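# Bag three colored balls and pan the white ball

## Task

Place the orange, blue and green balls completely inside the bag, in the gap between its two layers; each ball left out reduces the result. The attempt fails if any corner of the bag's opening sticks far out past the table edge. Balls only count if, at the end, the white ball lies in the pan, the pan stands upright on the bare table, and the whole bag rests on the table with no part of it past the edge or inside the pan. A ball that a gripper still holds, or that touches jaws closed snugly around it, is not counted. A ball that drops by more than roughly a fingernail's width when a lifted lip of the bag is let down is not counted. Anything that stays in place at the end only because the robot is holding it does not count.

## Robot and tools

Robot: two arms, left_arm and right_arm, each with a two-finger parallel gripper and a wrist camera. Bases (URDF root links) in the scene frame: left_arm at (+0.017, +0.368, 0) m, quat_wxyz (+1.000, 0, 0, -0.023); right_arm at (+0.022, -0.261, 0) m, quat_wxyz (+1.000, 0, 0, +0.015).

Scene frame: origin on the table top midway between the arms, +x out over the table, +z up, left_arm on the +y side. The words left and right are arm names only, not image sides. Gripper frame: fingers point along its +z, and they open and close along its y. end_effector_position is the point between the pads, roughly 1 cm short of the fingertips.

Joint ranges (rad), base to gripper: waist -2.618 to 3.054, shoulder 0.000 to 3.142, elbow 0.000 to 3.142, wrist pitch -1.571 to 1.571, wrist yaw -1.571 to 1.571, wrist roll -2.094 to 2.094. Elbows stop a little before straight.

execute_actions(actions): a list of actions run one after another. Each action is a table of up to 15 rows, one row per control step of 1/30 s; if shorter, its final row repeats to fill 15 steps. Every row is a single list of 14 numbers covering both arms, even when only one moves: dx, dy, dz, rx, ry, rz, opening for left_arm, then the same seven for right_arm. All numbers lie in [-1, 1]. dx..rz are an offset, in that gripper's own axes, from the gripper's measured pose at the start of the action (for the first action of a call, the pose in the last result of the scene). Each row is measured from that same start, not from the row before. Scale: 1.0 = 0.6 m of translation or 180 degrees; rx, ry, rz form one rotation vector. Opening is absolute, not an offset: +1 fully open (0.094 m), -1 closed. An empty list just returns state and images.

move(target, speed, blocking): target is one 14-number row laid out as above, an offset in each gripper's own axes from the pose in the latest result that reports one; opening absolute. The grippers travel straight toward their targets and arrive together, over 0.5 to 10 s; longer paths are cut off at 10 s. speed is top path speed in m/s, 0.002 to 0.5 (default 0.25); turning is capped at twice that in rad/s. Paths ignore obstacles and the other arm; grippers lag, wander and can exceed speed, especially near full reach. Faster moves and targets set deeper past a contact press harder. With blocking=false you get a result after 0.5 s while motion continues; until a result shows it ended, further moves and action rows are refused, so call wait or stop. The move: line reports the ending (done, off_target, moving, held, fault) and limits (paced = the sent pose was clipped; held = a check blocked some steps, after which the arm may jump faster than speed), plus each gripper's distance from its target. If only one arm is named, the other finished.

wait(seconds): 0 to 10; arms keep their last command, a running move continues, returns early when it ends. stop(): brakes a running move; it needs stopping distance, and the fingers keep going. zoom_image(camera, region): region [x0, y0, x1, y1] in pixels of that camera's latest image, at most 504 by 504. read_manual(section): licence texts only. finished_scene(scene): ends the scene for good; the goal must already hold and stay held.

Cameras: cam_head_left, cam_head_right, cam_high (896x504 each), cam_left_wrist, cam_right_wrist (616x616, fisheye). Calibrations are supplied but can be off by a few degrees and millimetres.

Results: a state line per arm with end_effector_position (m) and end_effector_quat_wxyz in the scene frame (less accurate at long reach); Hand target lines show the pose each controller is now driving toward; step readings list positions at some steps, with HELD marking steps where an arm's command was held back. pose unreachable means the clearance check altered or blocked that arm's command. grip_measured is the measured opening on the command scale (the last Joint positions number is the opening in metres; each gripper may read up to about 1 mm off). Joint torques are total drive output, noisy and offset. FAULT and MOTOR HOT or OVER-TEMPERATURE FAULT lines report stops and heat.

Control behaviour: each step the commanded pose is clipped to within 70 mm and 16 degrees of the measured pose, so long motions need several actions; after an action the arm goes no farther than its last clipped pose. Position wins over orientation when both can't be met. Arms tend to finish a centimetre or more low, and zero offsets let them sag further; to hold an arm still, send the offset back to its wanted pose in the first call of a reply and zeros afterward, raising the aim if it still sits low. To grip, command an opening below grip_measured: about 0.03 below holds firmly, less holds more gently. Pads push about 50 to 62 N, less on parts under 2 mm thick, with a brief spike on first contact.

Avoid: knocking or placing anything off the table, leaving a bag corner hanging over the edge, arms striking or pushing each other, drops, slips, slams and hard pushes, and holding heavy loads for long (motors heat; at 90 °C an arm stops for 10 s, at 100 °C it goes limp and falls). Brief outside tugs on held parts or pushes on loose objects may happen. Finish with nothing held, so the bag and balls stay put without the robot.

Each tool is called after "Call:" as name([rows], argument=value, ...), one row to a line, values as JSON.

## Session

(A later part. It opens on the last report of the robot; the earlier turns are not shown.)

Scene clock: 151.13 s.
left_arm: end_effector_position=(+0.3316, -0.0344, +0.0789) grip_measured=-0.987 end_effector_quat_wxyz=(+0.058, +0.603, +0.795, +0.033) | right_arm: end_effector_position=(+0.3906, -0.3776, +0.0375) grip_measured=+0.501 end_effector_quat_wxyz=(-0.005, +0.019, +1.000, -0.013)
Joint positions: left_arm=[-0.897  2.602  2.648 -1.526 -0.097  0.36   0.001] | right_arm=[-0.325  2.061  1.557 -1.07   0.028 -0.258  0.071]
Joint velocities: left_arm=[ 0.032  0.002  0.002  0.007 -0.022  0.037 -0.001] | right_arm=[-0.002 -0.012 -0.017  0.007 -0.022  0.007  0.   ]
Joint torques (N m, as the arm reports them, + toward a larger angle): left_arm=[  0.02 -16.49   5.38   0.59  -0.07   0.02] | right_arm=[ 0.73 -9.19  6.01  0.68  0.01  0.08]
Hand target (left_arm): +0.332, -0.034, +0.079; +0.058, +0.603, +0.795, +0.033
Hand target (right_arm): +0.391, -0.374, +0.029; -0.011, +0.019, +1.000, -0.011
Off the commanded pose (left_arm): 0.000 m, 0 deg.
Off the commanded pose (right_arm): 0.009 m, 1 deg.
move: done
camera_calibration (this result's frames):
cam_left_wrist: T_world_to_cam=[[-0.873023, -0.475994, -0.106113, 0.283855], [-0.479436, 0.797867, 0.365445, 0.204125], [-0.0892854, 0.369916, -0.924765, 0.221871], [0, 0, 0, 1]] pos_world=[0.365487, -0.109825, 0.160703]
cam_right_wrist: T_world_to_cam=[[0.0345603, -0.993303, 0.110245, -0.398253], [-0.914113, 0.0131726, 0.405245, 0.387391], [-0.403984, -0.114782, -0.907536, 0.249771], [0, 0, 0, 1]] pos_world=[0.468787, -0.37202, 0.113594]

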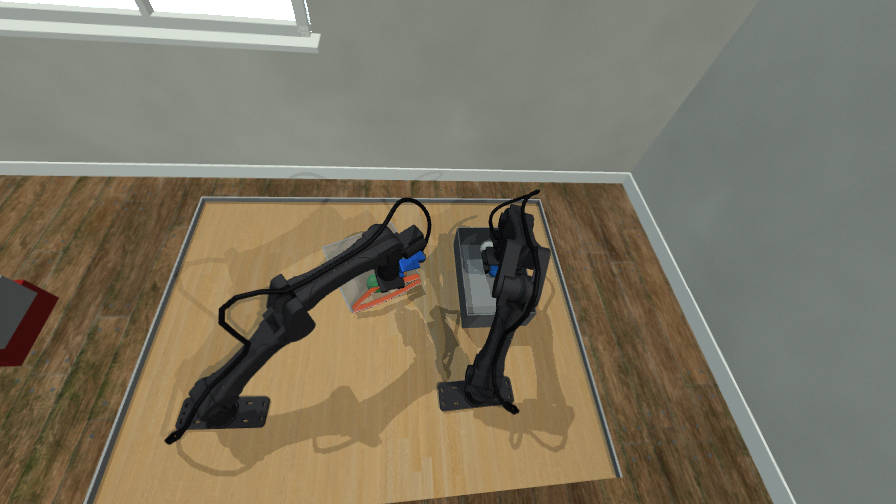

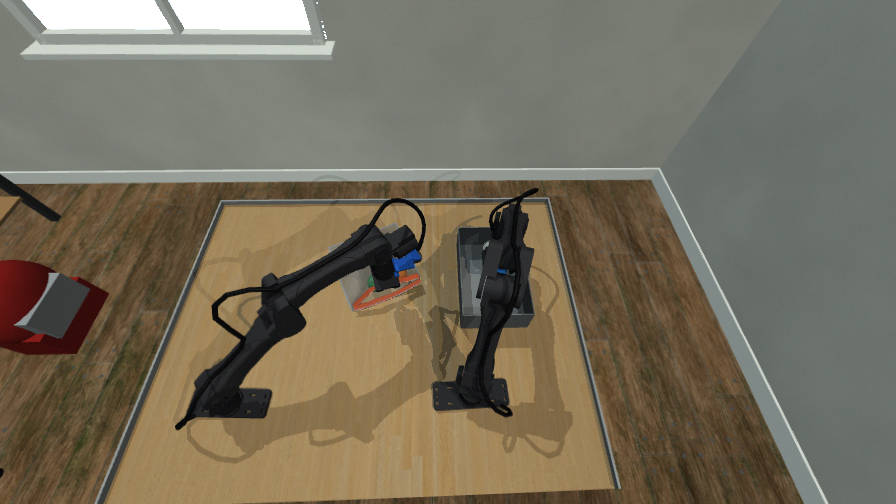

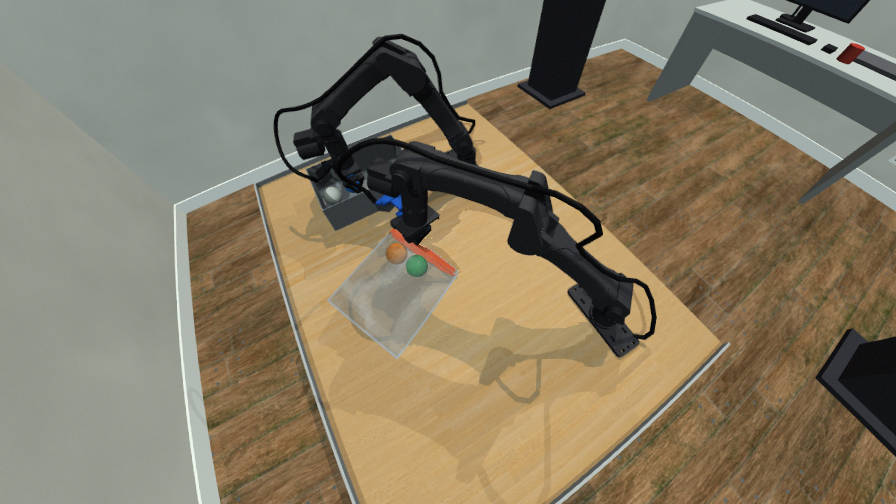

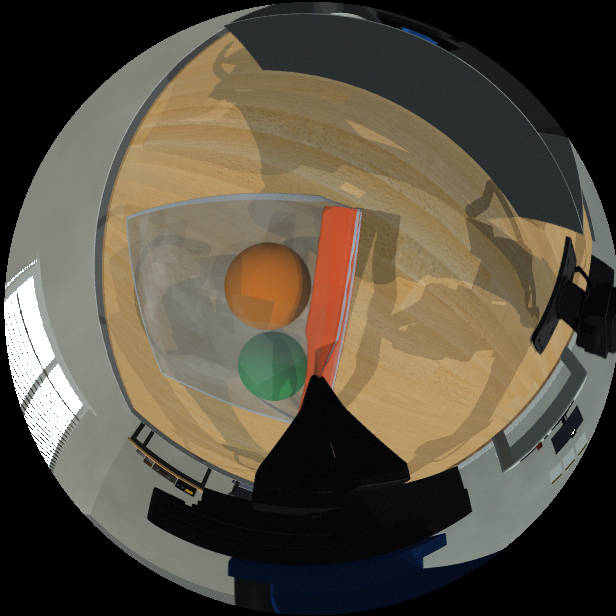

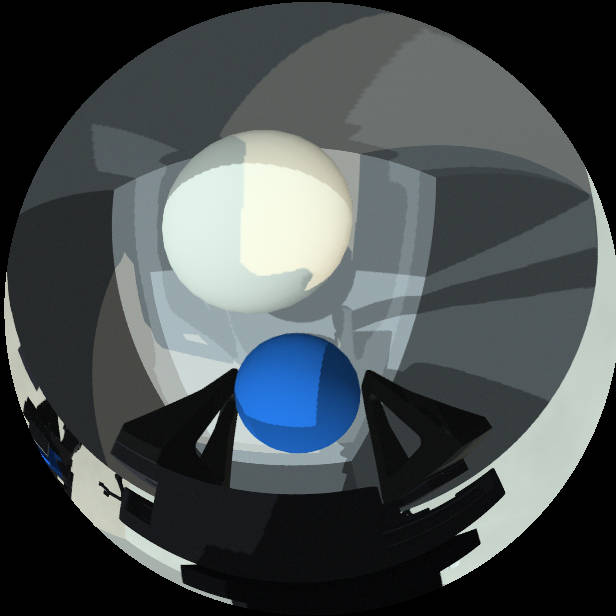

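Call:
move(target=[0,0,0,0,0,0,-1, 0,0,0,0,0,0,-0.13])

Call:
move(target=[0,0,0,0,0,0,-1, 0,0,-0.19,0,0,0,-0.13], speed=0.15)

Call:
move(target=[0,0,0,0,0,0,-1, 0.37,0.37,0.03,0,0,0.32,-0.13])

Scene clock: 152.23 s.
left_arm: end_effector_position=(+0.3316, -0.0344, +0.0789) grip_measured=-0.987 end_effector_quat_wxyz=(+0.058, +0.603, +0.795, +0.033) | right_arm: end_effector_position=(+0.3909, -0.3778, +0.0375) grip_measured=-0.086 end_effector_quat_wxyz=(-0.004, +0.019, +1.000, -0.014)
Joint positions: left_arm=[-0.897  2.602  2.648 -1.526 -0.097  0.36   0.001] | right_arm=[-0.325  2.061  1.557 -1.068  0.028 -0.258  0.043]
Joint velocities: left_arm=[ 0.002  0.002  0.012 -0.037 -0.037  0.007 -0.   ] | right_arm=[-0.027 -0.007  0.017 -0.125 -0.095 -0.051  0.   ]
Joint torques (N m, as the arm reports them, + toward a larger angle): left_arm=[  0.02 -16.36   5.38   0.6   -0.07   0.02] | right_arm=[  0.06 -10.64   7.07   0.56   0.01   0.01]
Hand target (left_arm): +0.332, -0.034, +0.079; +0.058, +0.603, +0.795, +0.033
Hand target (right_arm): +0.391, -0.378, +0.038; -0.005, +0.019, +1.000, -0.013
Off the commanded pose (left_arm): 0.000 m, 0 deg.
Off the commanded pose (right_arm): 0.000 m, 0 deg.
move: done
camera_calibration (this result's frames):
cam_left_wrist: T_world_to_cam=[[-0.873023, -0.475994, -0.106113, 0.283855], [-0.479436, 0.797867, 0.365445, 0.204125], [-0.0892854, 0.369916, -0.924765, 0.221871], [0, 0, 0, 1]] pos_world=[0.365487, -0.109825, 0.160703]
cam_right_wrist: T_world_to_cam=[[0.0344116, -0.993214, 0.111095, -0.398379], [-0.914659, 0.0134992, 0.404001, 0.38809], [-0.402759, -0.115516, -0.907987, 0.249151], [0, 0, 0, 1]] pos_world=[0.469027, -0.372134, 0.113695]

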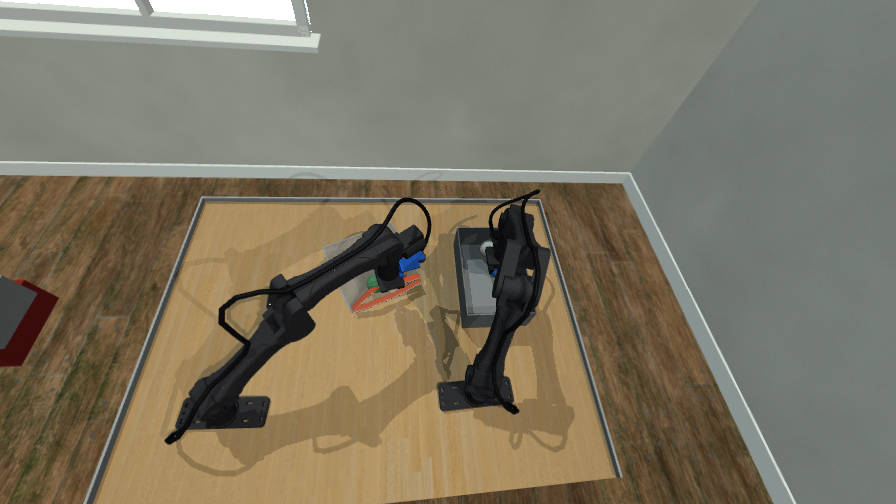

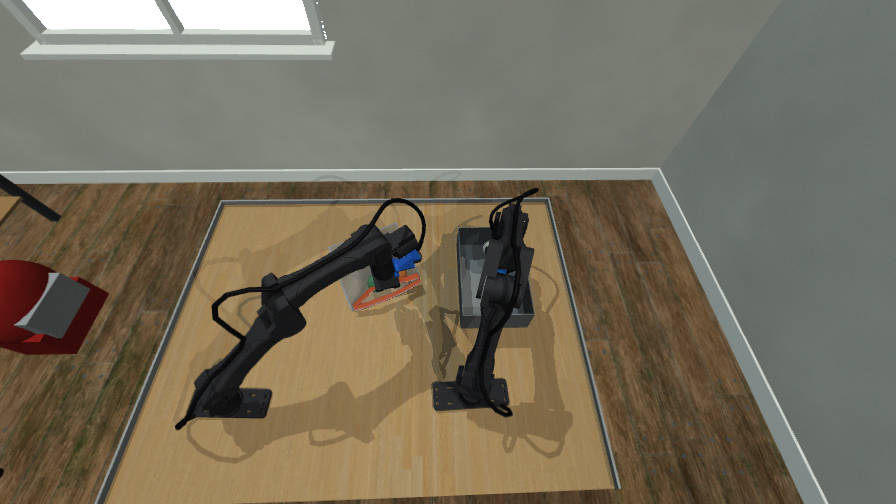

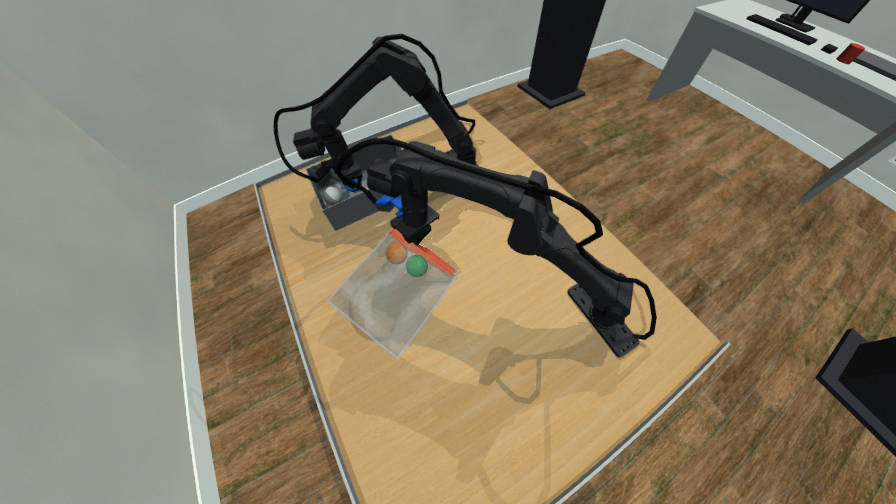

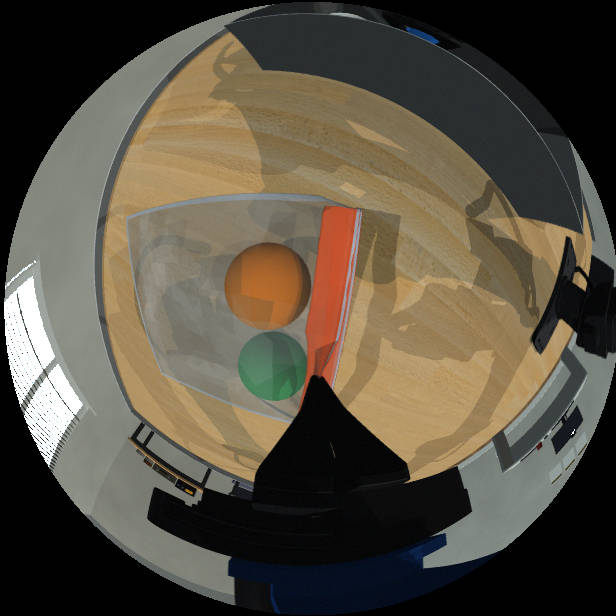

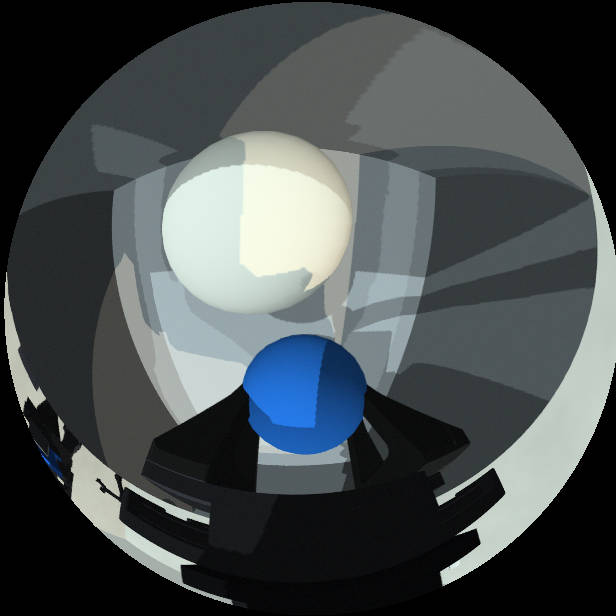

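Scene clock: 153.67 s.
left_arm: end_effector_position=(+0.3316, -0.0344, +0.0789) grip_measured=-0.987 end_effector_quat_wxyz=(+0.058, +0.603, +0.795, +0.033) | right_arm: end_effector_position=(+0.3913, -0.3779, +0.1469) grip_measured=-0.086 end_effector_quat_wxyz=(-0.005, +0.019, +1.000, -0.013)
Joint positions: left_arm=[-0.897  2.602  2.648 -1.526 -0.097  0.36   0.001] | right_arm=[-0.325  2.04   1.964 -1.496  0.028 -0.258  0.043]
Joint velocities: left_arm=[ 0.012 -0.012 -0.007 -0.022 -0.022 -0.066  0.001] | right_arm=[-0.002  0.002  0.017 -0.037 -0.022 -0.007  0.   ]
Joint torques (N m, as the arm reports them, + toward a larger angle): left_arm=[  0.03 -16.42   5.38   0.59  -0.07   0.02] | right_arm=[  0.46 -10.72   8.83   0.45   0.02   0.06]
Hand target (left_arm): +0.332, -0.034, +0.079; +0.058, +0.603, +0.795, +0.033
Hand target (right_arm): +0.391, -0.376, +0.152; -0.004, +0.019, +1.000, -0.013
Off the commanded pose (left_arm): 0.000 m, 0 deg.
Off the commanded pose (right_arm): 0.006 m, 0 deg.
move: done
camera_calibration (this result's frames):
cam_left_wrist: T_world_to_cam=[[-0.873023, -0.475994, -0.106113, 0.283855], [-0.479436, 0.797867, 0.365445, 0.204125], [-0.0892854, 0.369916, -0.924765, 0.221871], [0, 0, 0, 1]] pos_world=[0.365487, -0.109825, 0.160703]
cam_right_wrist: T_world_to_cam=[[0.0344522, -0.993226, 0.110972, -0.410653], [-0.914511, 0.0134543, 0.404336, 0.34414], [-0.40309, -0.115416, -0.907853, 0.348707], [0, 0, 0, 1]] pos_world=[0.469428, -0.372256, 0.222998]

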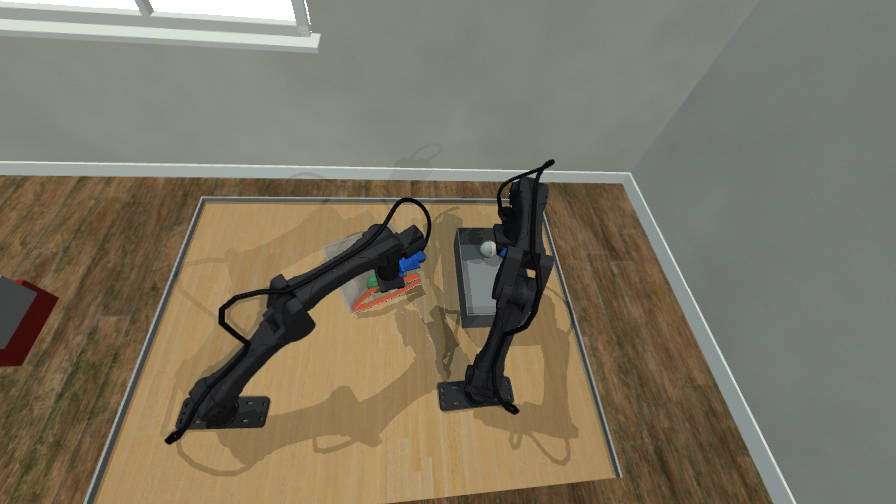

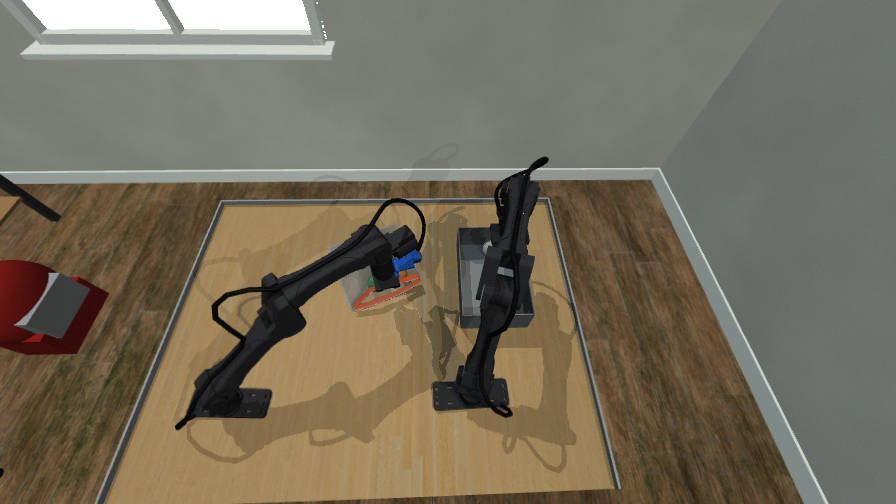

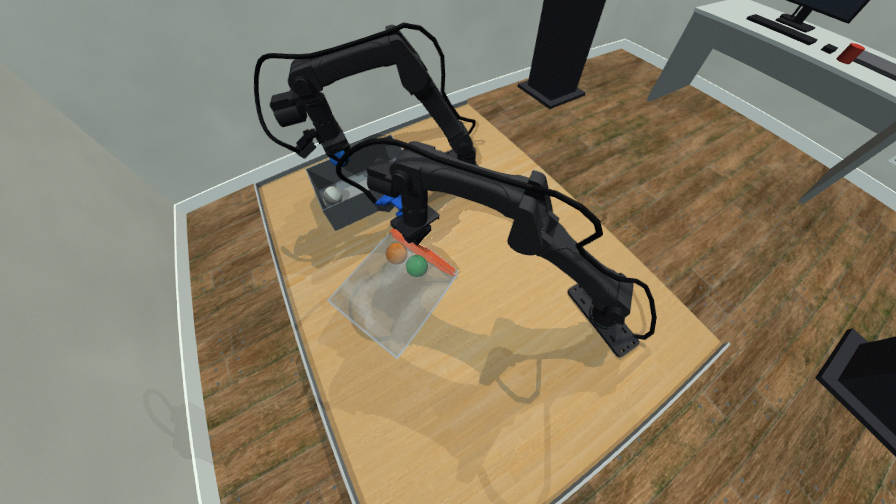

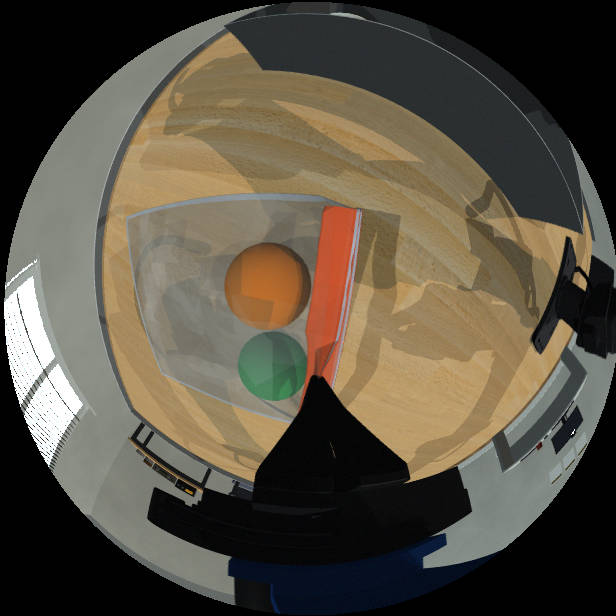

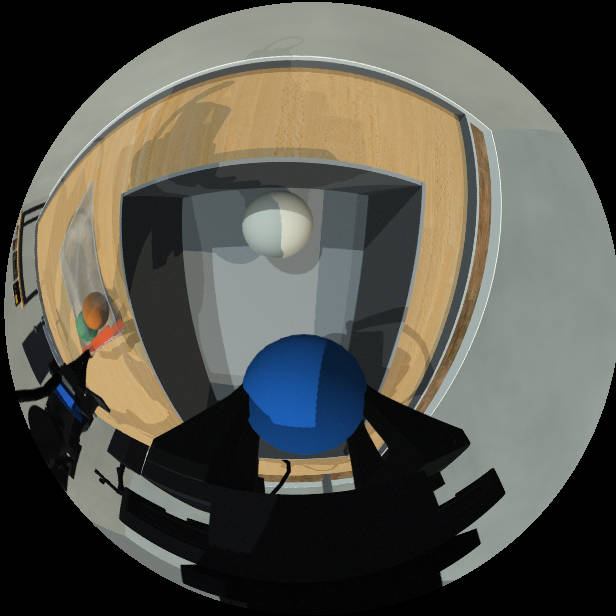

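Scene clock: 156.43 s.
left_arm: end_effector_position=(+0.3316, -0.0344, +0.0789) grip_measured=-0.987 end_effector_quat_wxyz=(+0.058, +0.603, +0.795, +0.033) | right_arm: end_effector_position=(+0.1781, -0.1480, +0.1283) grip_measured=-0.086 end_effector_quat_wxyz=(-0.009, +0.496, +0.868, -0.007)
Joint positions: left_arm=[-0.897  2.602  2.648 -1.526 -0.097  0.36   0.001] | right_arm=[ 0.581  1.288  1.066 -1.369 -0.011  1.648  0.043]
Joint velocities: left_arm=[ 0.022 -0.002  0.012  0.007 -0.007 -0.022  0.001] | right_arm=[-0.017  0.007 -0.002  0.037  0.007 -0.007  0.   ]
Joint torques (N m, as the arm reports them, + toward a larger angle): left_arm=[  0.   -16.43   5.35   0.59  -0.08  -0.01] | right_arm=[ 0.81 -5.43  5.97  0.55  0.12  0.08]
Hand target (left_arm): +0.332, -0.034, +0.079; +0.058, +0.603, +0.795, +0.033
Hand target (right_arm): +0.176, -0.150, +0.129; -0.001, +0.498, +0.867, -0.003
Off the commanded pose (left_arm): 0.000 m, 0 deg.
Off the commanded pose (right_arm): 0.004 m, 2 deg.
move: done
camera_calibration (this result's frames):
cam_left_wrist: T_world_to_cam=[[-0.873023, -0.475994, -0.106113, 0.283855], [-0.479436, 0.797867, 0.365445, 0.204125], [-0.0892854, 0.369916, -0.924765, 0.221871], [0, 0, 0, 1]] pos_world=[0.365487, -0.109825, 0.160703]
cam_right_wrist: T_world_to_cam=[[-0.81747, -0.566294, 0.105138, 0.0427481], [-0.485054, 0.775298, 0.404519, 0.189838], [-0.310591, 0.279685, -0.908466, 0.314493], [0, 0, 0, 1]] pos_world=[0.224705, -0.210932, 0.204419]

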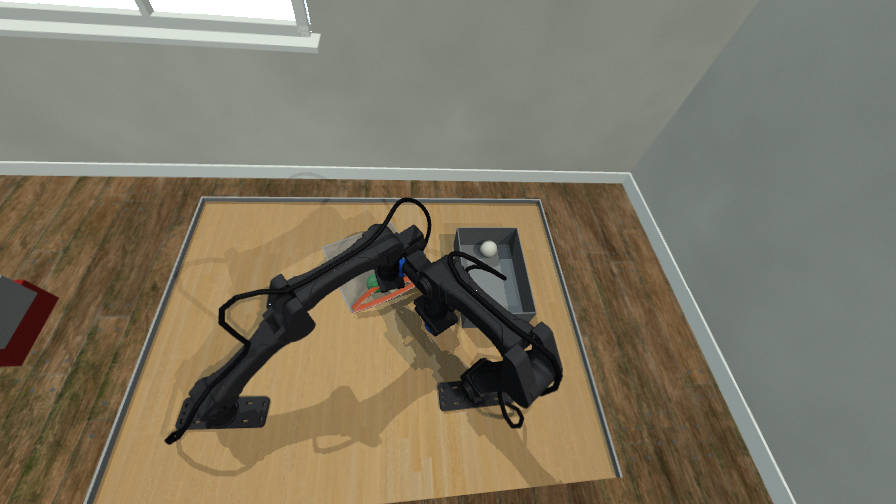

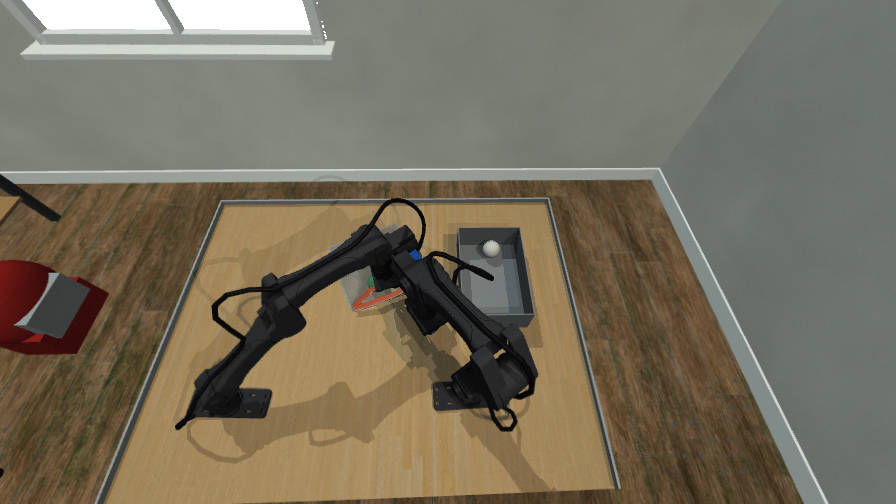

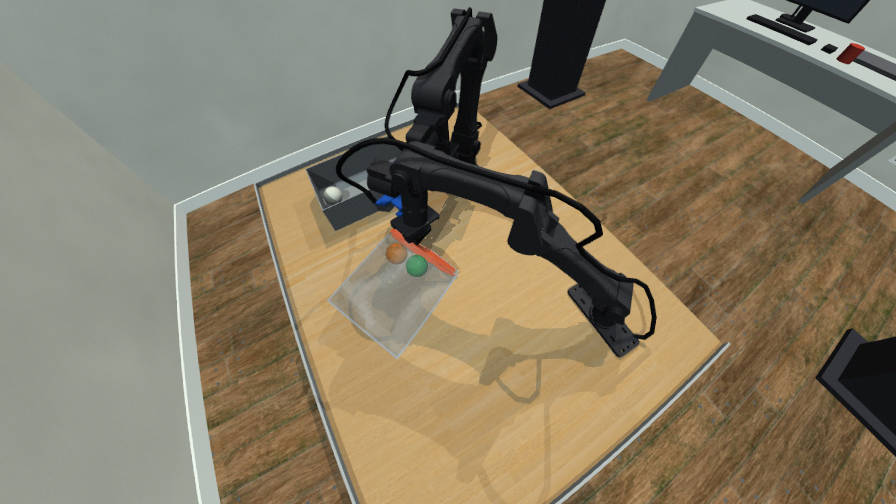

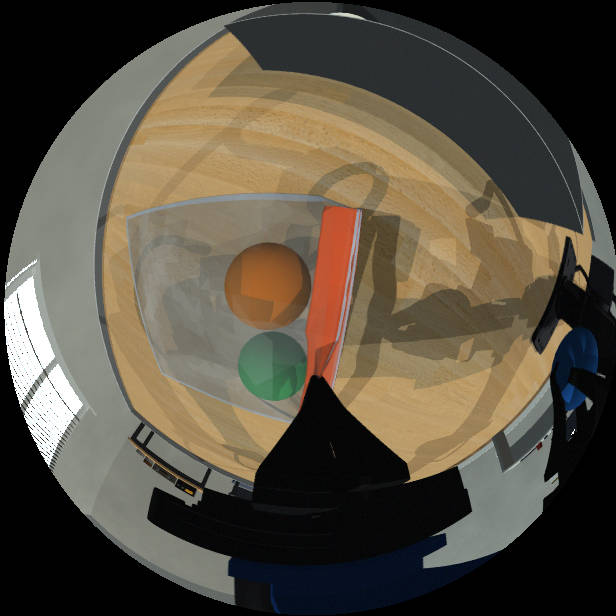

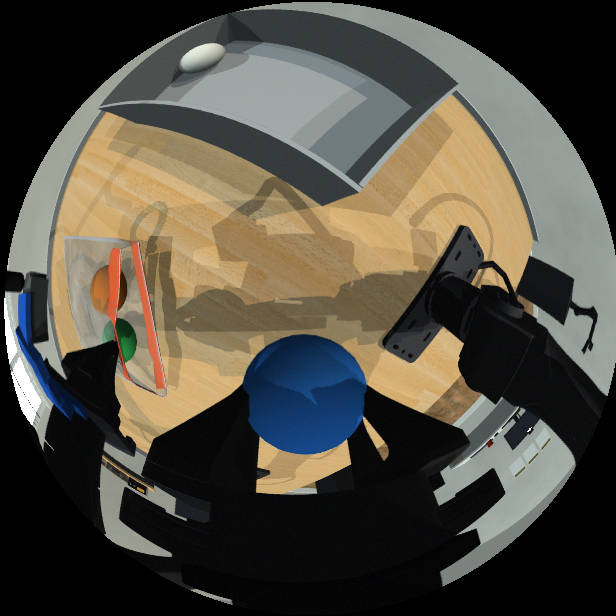

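Call:
move(target=[0,0,0,0,0,0,-1, 0,-0.015,0,-0.23,0,0,-0.13], speed=0.2)

Scene clock: 159.37 s.
left_arm: end_effector_position=(+0.3316, -0.0344, +0.0789) grip_measured=-0.987 end_effector_quat_wxyz=(+0.058, +0.603, +0.795, +0.033) | right_arm: end_effector_position=(+0.1698, -0.1524, +0.1296) grip_measured=-0.086 end_effector_quat_wxyz=(+0.155, +0.470, +0.817, +0.297)
Joint positions: left_arm=[-0.897  2.602  2.648 -1.526 -0.097  0.36   0.001] | right_arm=[ 0.691  0.5    0.572 -0.967  0.096  1.732  0.043]
Joint velocities: left_arm=[-0.022 -0.002  0.012 -0.066  0.037  0.037  0.   ] | right_arm=[ 0.022 -0.002 -0.007 -0.066  0.007  0.022  0.001]
Joint torques (N m, as the arm reports them, + toward a larger angle): left_arm=[ -0.03 -16.38   5.43   0.58  -0.07  -0.01] | right_arm=[ 0.83 -0.31  6.92  1.65  0.14  0.08]
Hand target (left_arm): +0.332, -0.034, +0.079; +0.058, +0.603, +0.795, +0.033
Hand target (right_arm): +0.169, -0.153, +0.130; +0.160, +0.470, +0.813, +0.304
Off the commanded pose (left_arm): 0.000 m, 0 deg.
Off the commanded pose (right_arm): 0.001 m, 2 deg.
move: done
camera_calibration (this result's frames):
cam_left_wrist: T_world_to_cam=[[-0.873023, -0.475994, -0.106113, 0.283855], [-0.479436, 0.797867, 0.365445, 0.204125], [-0.0892854, 0.369916, -0.924765, 0.221871], [0, 0, 0, 1]] pos_world=[0.365487, -0.109825, 0.160703]
cam_right_wrist: T_world_to_cam=[[-0.681159, -0.468917, -0.562262, 0.111544], [-0.699788, 0.642747, 0.311726, 0.216951], [0.215218, 0.605799, -0.765956, 0.256299], [0, 0, 0, 1]] pos_world=[0.172639, -0.242405, 0.191401]

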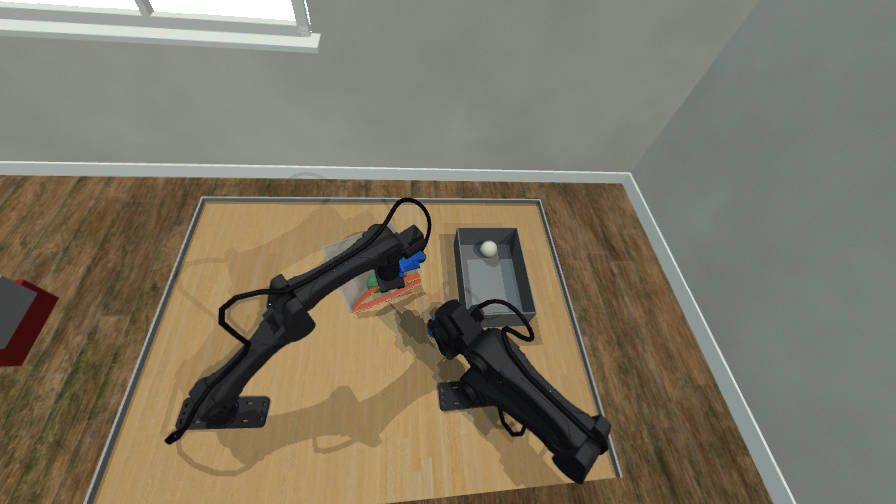

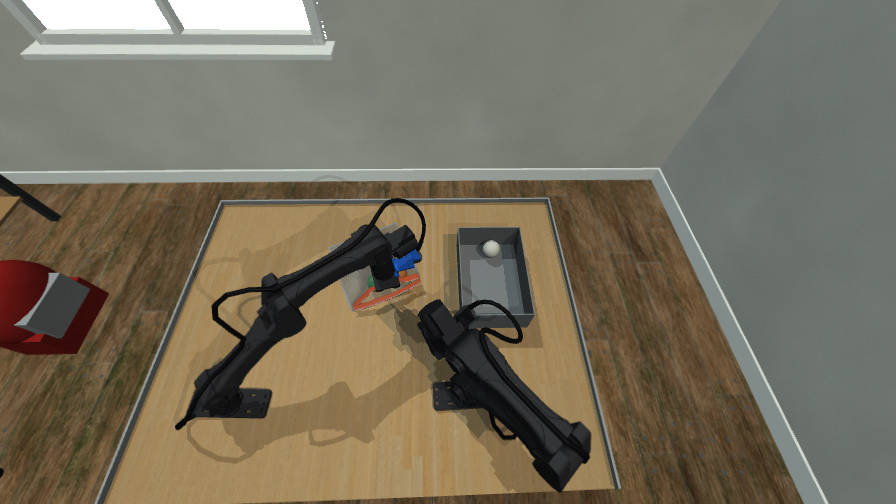

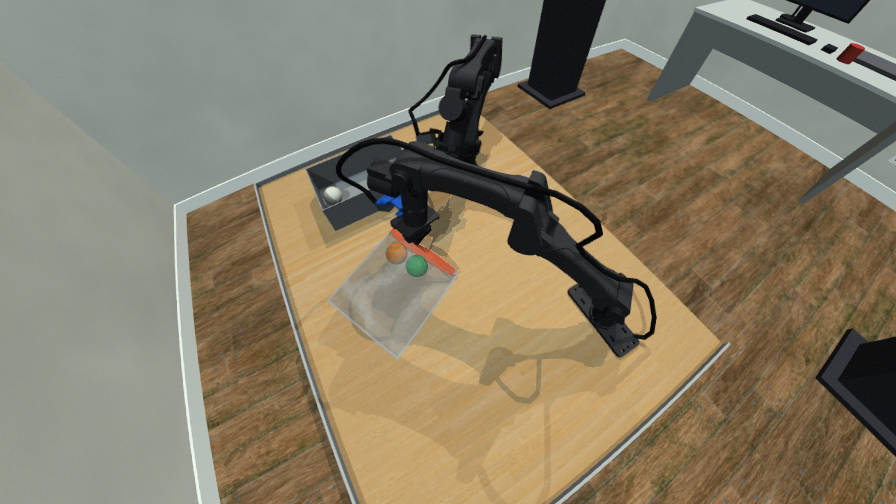

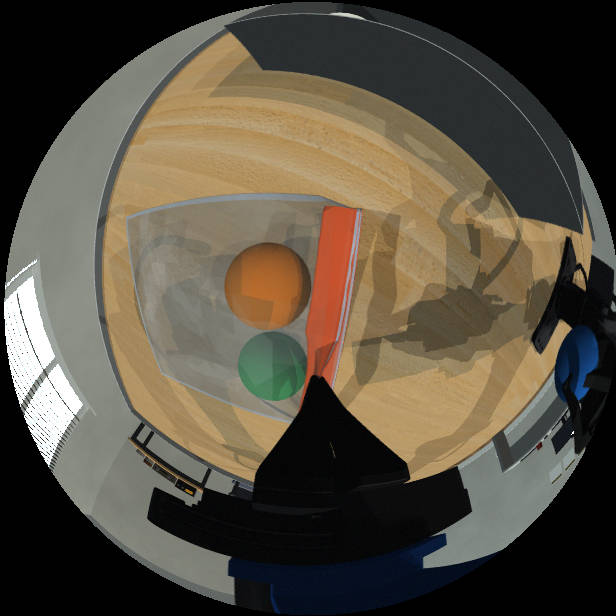

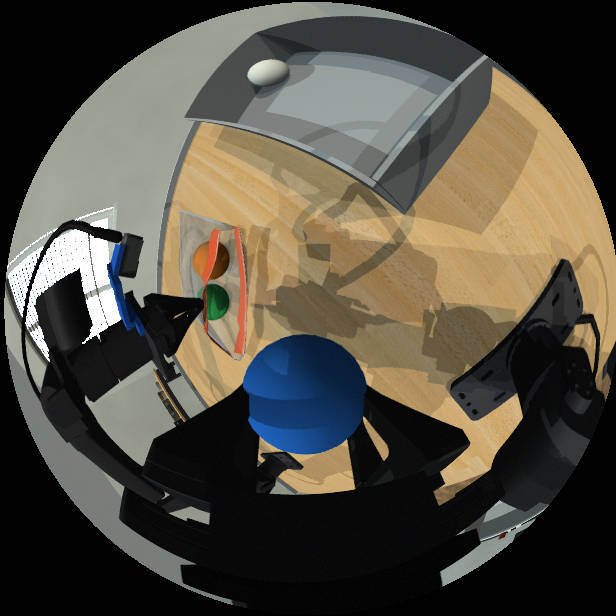

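Call:
move(target=[0,0,0,0,0,0,-1, -0.015,0.043,0.195,0,0,0,-0.13], speed=0.15)

Call:
move(target=[0,0,0,0,0,0,-1, 0.013,0.055,0.09,0,0,0,-0.13], speed=0.06)

Scene clock: 161.20 s.
left_arm: end_effector_position=(+0.3316, -0.0344, +0.0789) grip_measured=-0.987 end_effector_quat_wxyz=(+0.058, +0.603, +0.795, +0.033) | right_arm: end_effector_position=(+0.2560, -0.1047, +0.0627) grip_measured=-0.086 end_effector_quat_wxyz=(+0.158, +0.471, +0.812, +0.308)
Joint positions: left_arm=[-0.897  2.602  2.648 -1.526 -0.097  0.36   0.001] | right_arm=[ 0.564  1.043  0.417 -0.238  0.014  1.64   0.043]
Joint velocities: left_arm=[-0.027 -0.007  0.012  0.066  0.007 -0.037  0.001] | right_arm=[ 0.037  0.022  0.012  0.022  0.022  0.007 -0.   ]
Joint torques (N m, as the arm reports them, + toward a larger angle): left_arm=[  0.01 -16.42   5.42   0.6   -0.09   0.01] | right_arm=[-0.74 -0.4   7.07  1.69  0.   -0.12]
Hand target (left_arm): +0.332, -0.034, +0.079; +0.058, +0.603, +0.795, +0.033
Hand target (right_arm): +0.254, -0.109, +0.054; +0.156, +0.470, +0.817, +0.296
Off the commanded pose (left_arm): 0.000 m, 0 deg.
Off the commanded pose (right_arm): 0.010 m, 1 deg.
move: done
camera_calibration (this result's frames):
cam_left_wrist: T_world_to_cam=[[-0.873023, -0.475994, -0.106113, 0.283855], [-0.479436, 0.797867, 0.365445, 0.204125], [-0.0892854, 0.369916, -0.924765, 0.221871], [0, 0, 0, 1]] pos_world=[0.365487, -0.109825, 0.160703]
cam_right_wrist: T_world_to_cam=[[-0.673268, -0.455811, -0.582191, 0.155622], [-0.702633, 0.639605, 0.311789, 0.267892], [0.230255, 0.618985, -0.750893, 0.154179], [0, 0, 0, 1]] pos_world=[0.257504, -0.195846, 0.122848]

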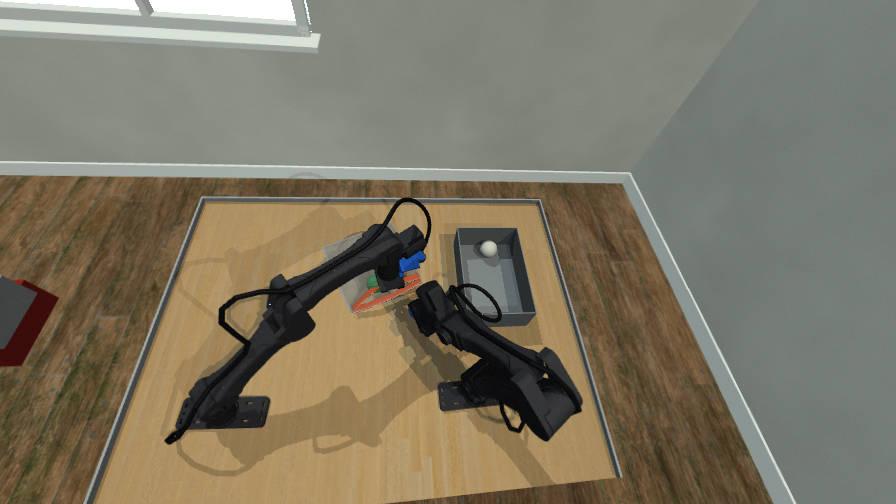

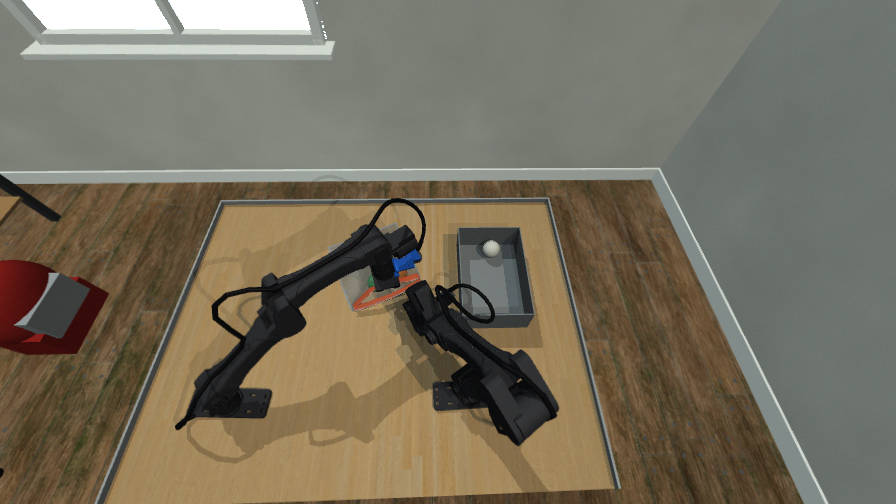

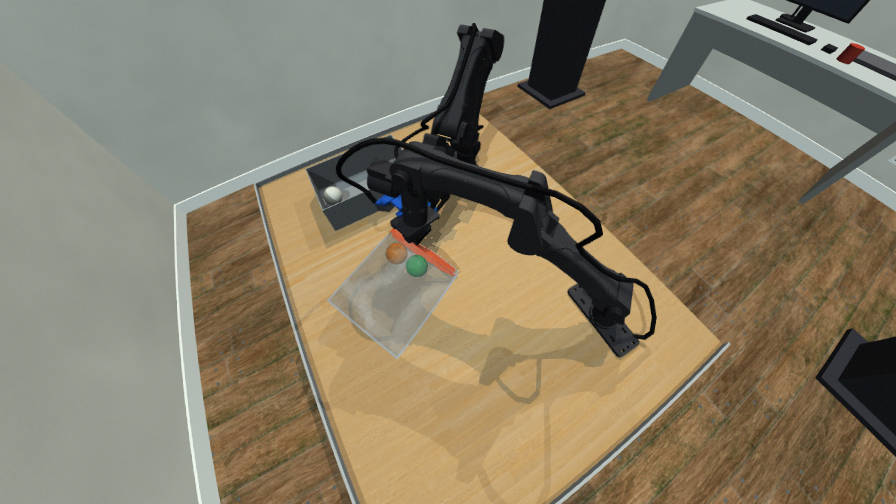

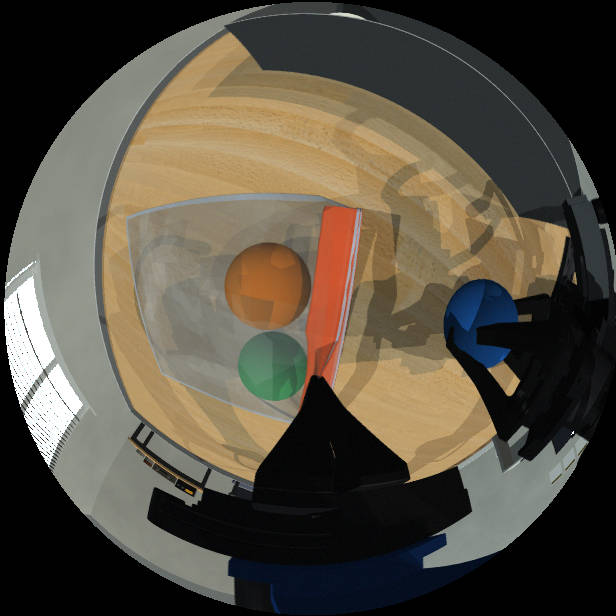

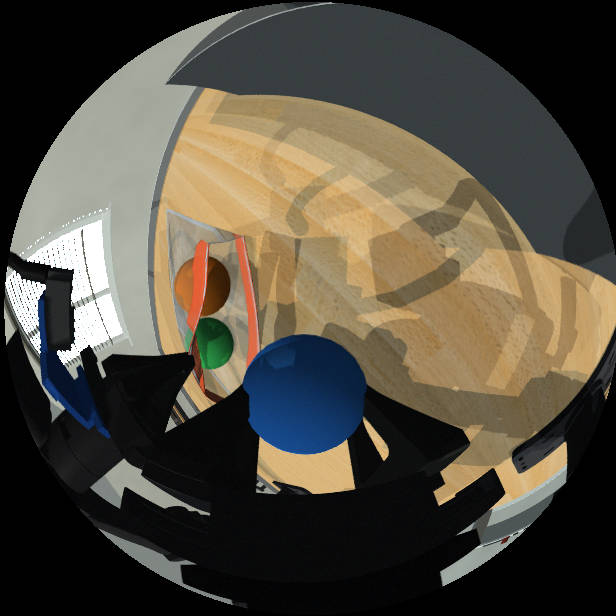

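Scene clock: 162.70 s.
left_arm: end_effector_position=(+0.3316, -0.0344, +0.0789) grip_measured=-0.987 end_effector_quat_wxyz=(+0.058, +0.603, +0.795, +0.033) | right_arm: end_effector_position=(+0.2989, -0.0701, +0.0411) grip_measured=-0.086 end_effector_quat_wxyz=(+0.155, +0.470, +0.813, +0.307)
Joint positions: left_arm=[-0.897  2.602  2.648 -1.526 -0.097  0.36   0.001] | right_arm=[ 0.581  1.388  0.524 -0.005  0.02   1.653  0.043]
Joint velocities: left_arm=[-0.002  0.007 -0.007  0.037 -0.037  0.022 -0.   ] | right_arm=[ 0.017  0.012  0.007 -0.051 -0.022 -0.007 -0.001]
Joint torques (N m, as the arm reports them, + toward a larger angle): left_arm=[  0.02 -16.5    5.44   0.6   -0.1    0.03] | right_arm=[ 0.81 -2.79  9.21  1.68  0.1   0.08]
Hand target (left_arm): +0.332, -0.034, +0.079; +0.058, +0.603, +0.795, +0.033
Hand target (right_arm): +0.303, -0.066, +0.042; +0.157, +0.471, +0.812, +0.308
Off the commanded pose (left_arm): 0.000 m, 0 deg.
Off the commanded pose (right_arm): 0.006 m, 0 deg.
move: done
camera_calibration (this result's frames):
cam_left_wrist: T_world_to_cam=[[-0.873023, -0.475994, -0.106113, 0.283855], [-0.479436, 0.797867, 0.365445, 0.204125], [-0.0892854, 0.369916, -0.924765, 0.221871], [0, 0, 0, 1]] pos_world=[0.365487, -0.109825, 0.160703]
cam_right_wrist: T_world_to_cam=[[-0.675217, -0.457471, -0.578621, 0.18802], [-0.702828, 0.637091, 0.316461, 0.282352], [0.223862, 0.620351, -0.751698, 0.108689], [0, 0, 0, 1]] pos_world=[0.301068, -0.161296, 0.101139]

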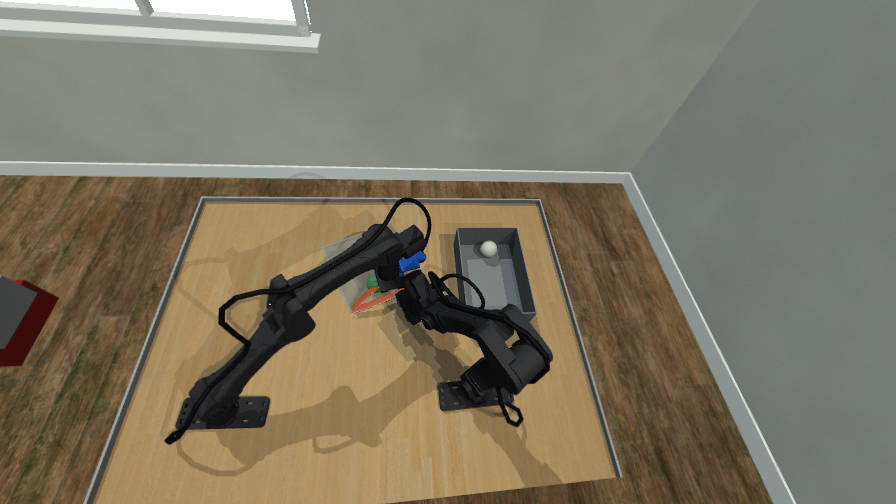

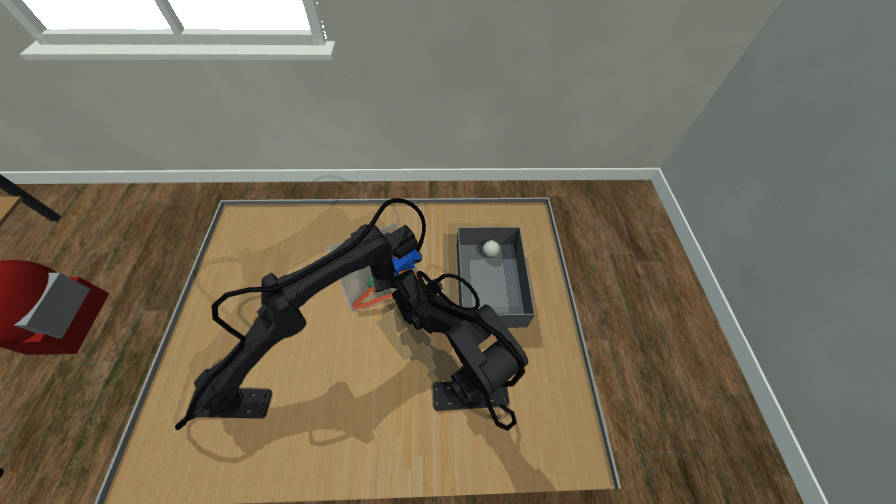

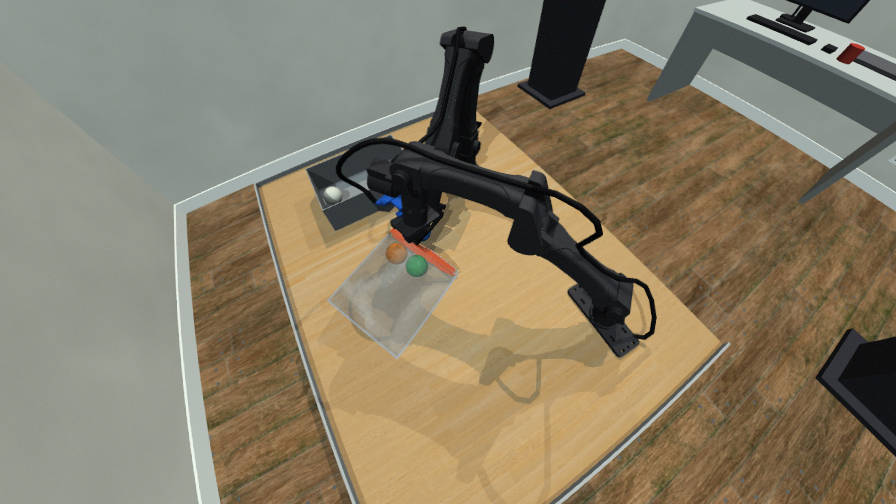

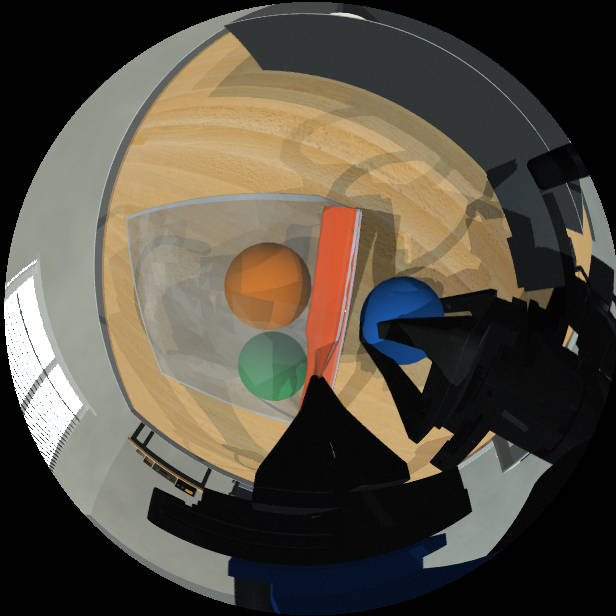

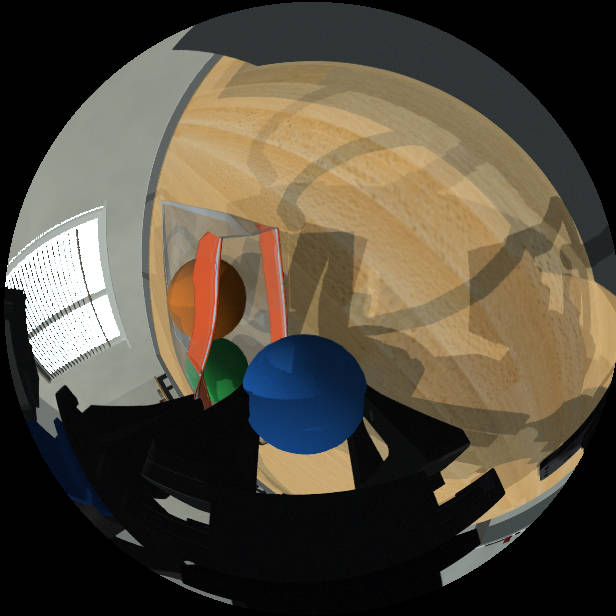

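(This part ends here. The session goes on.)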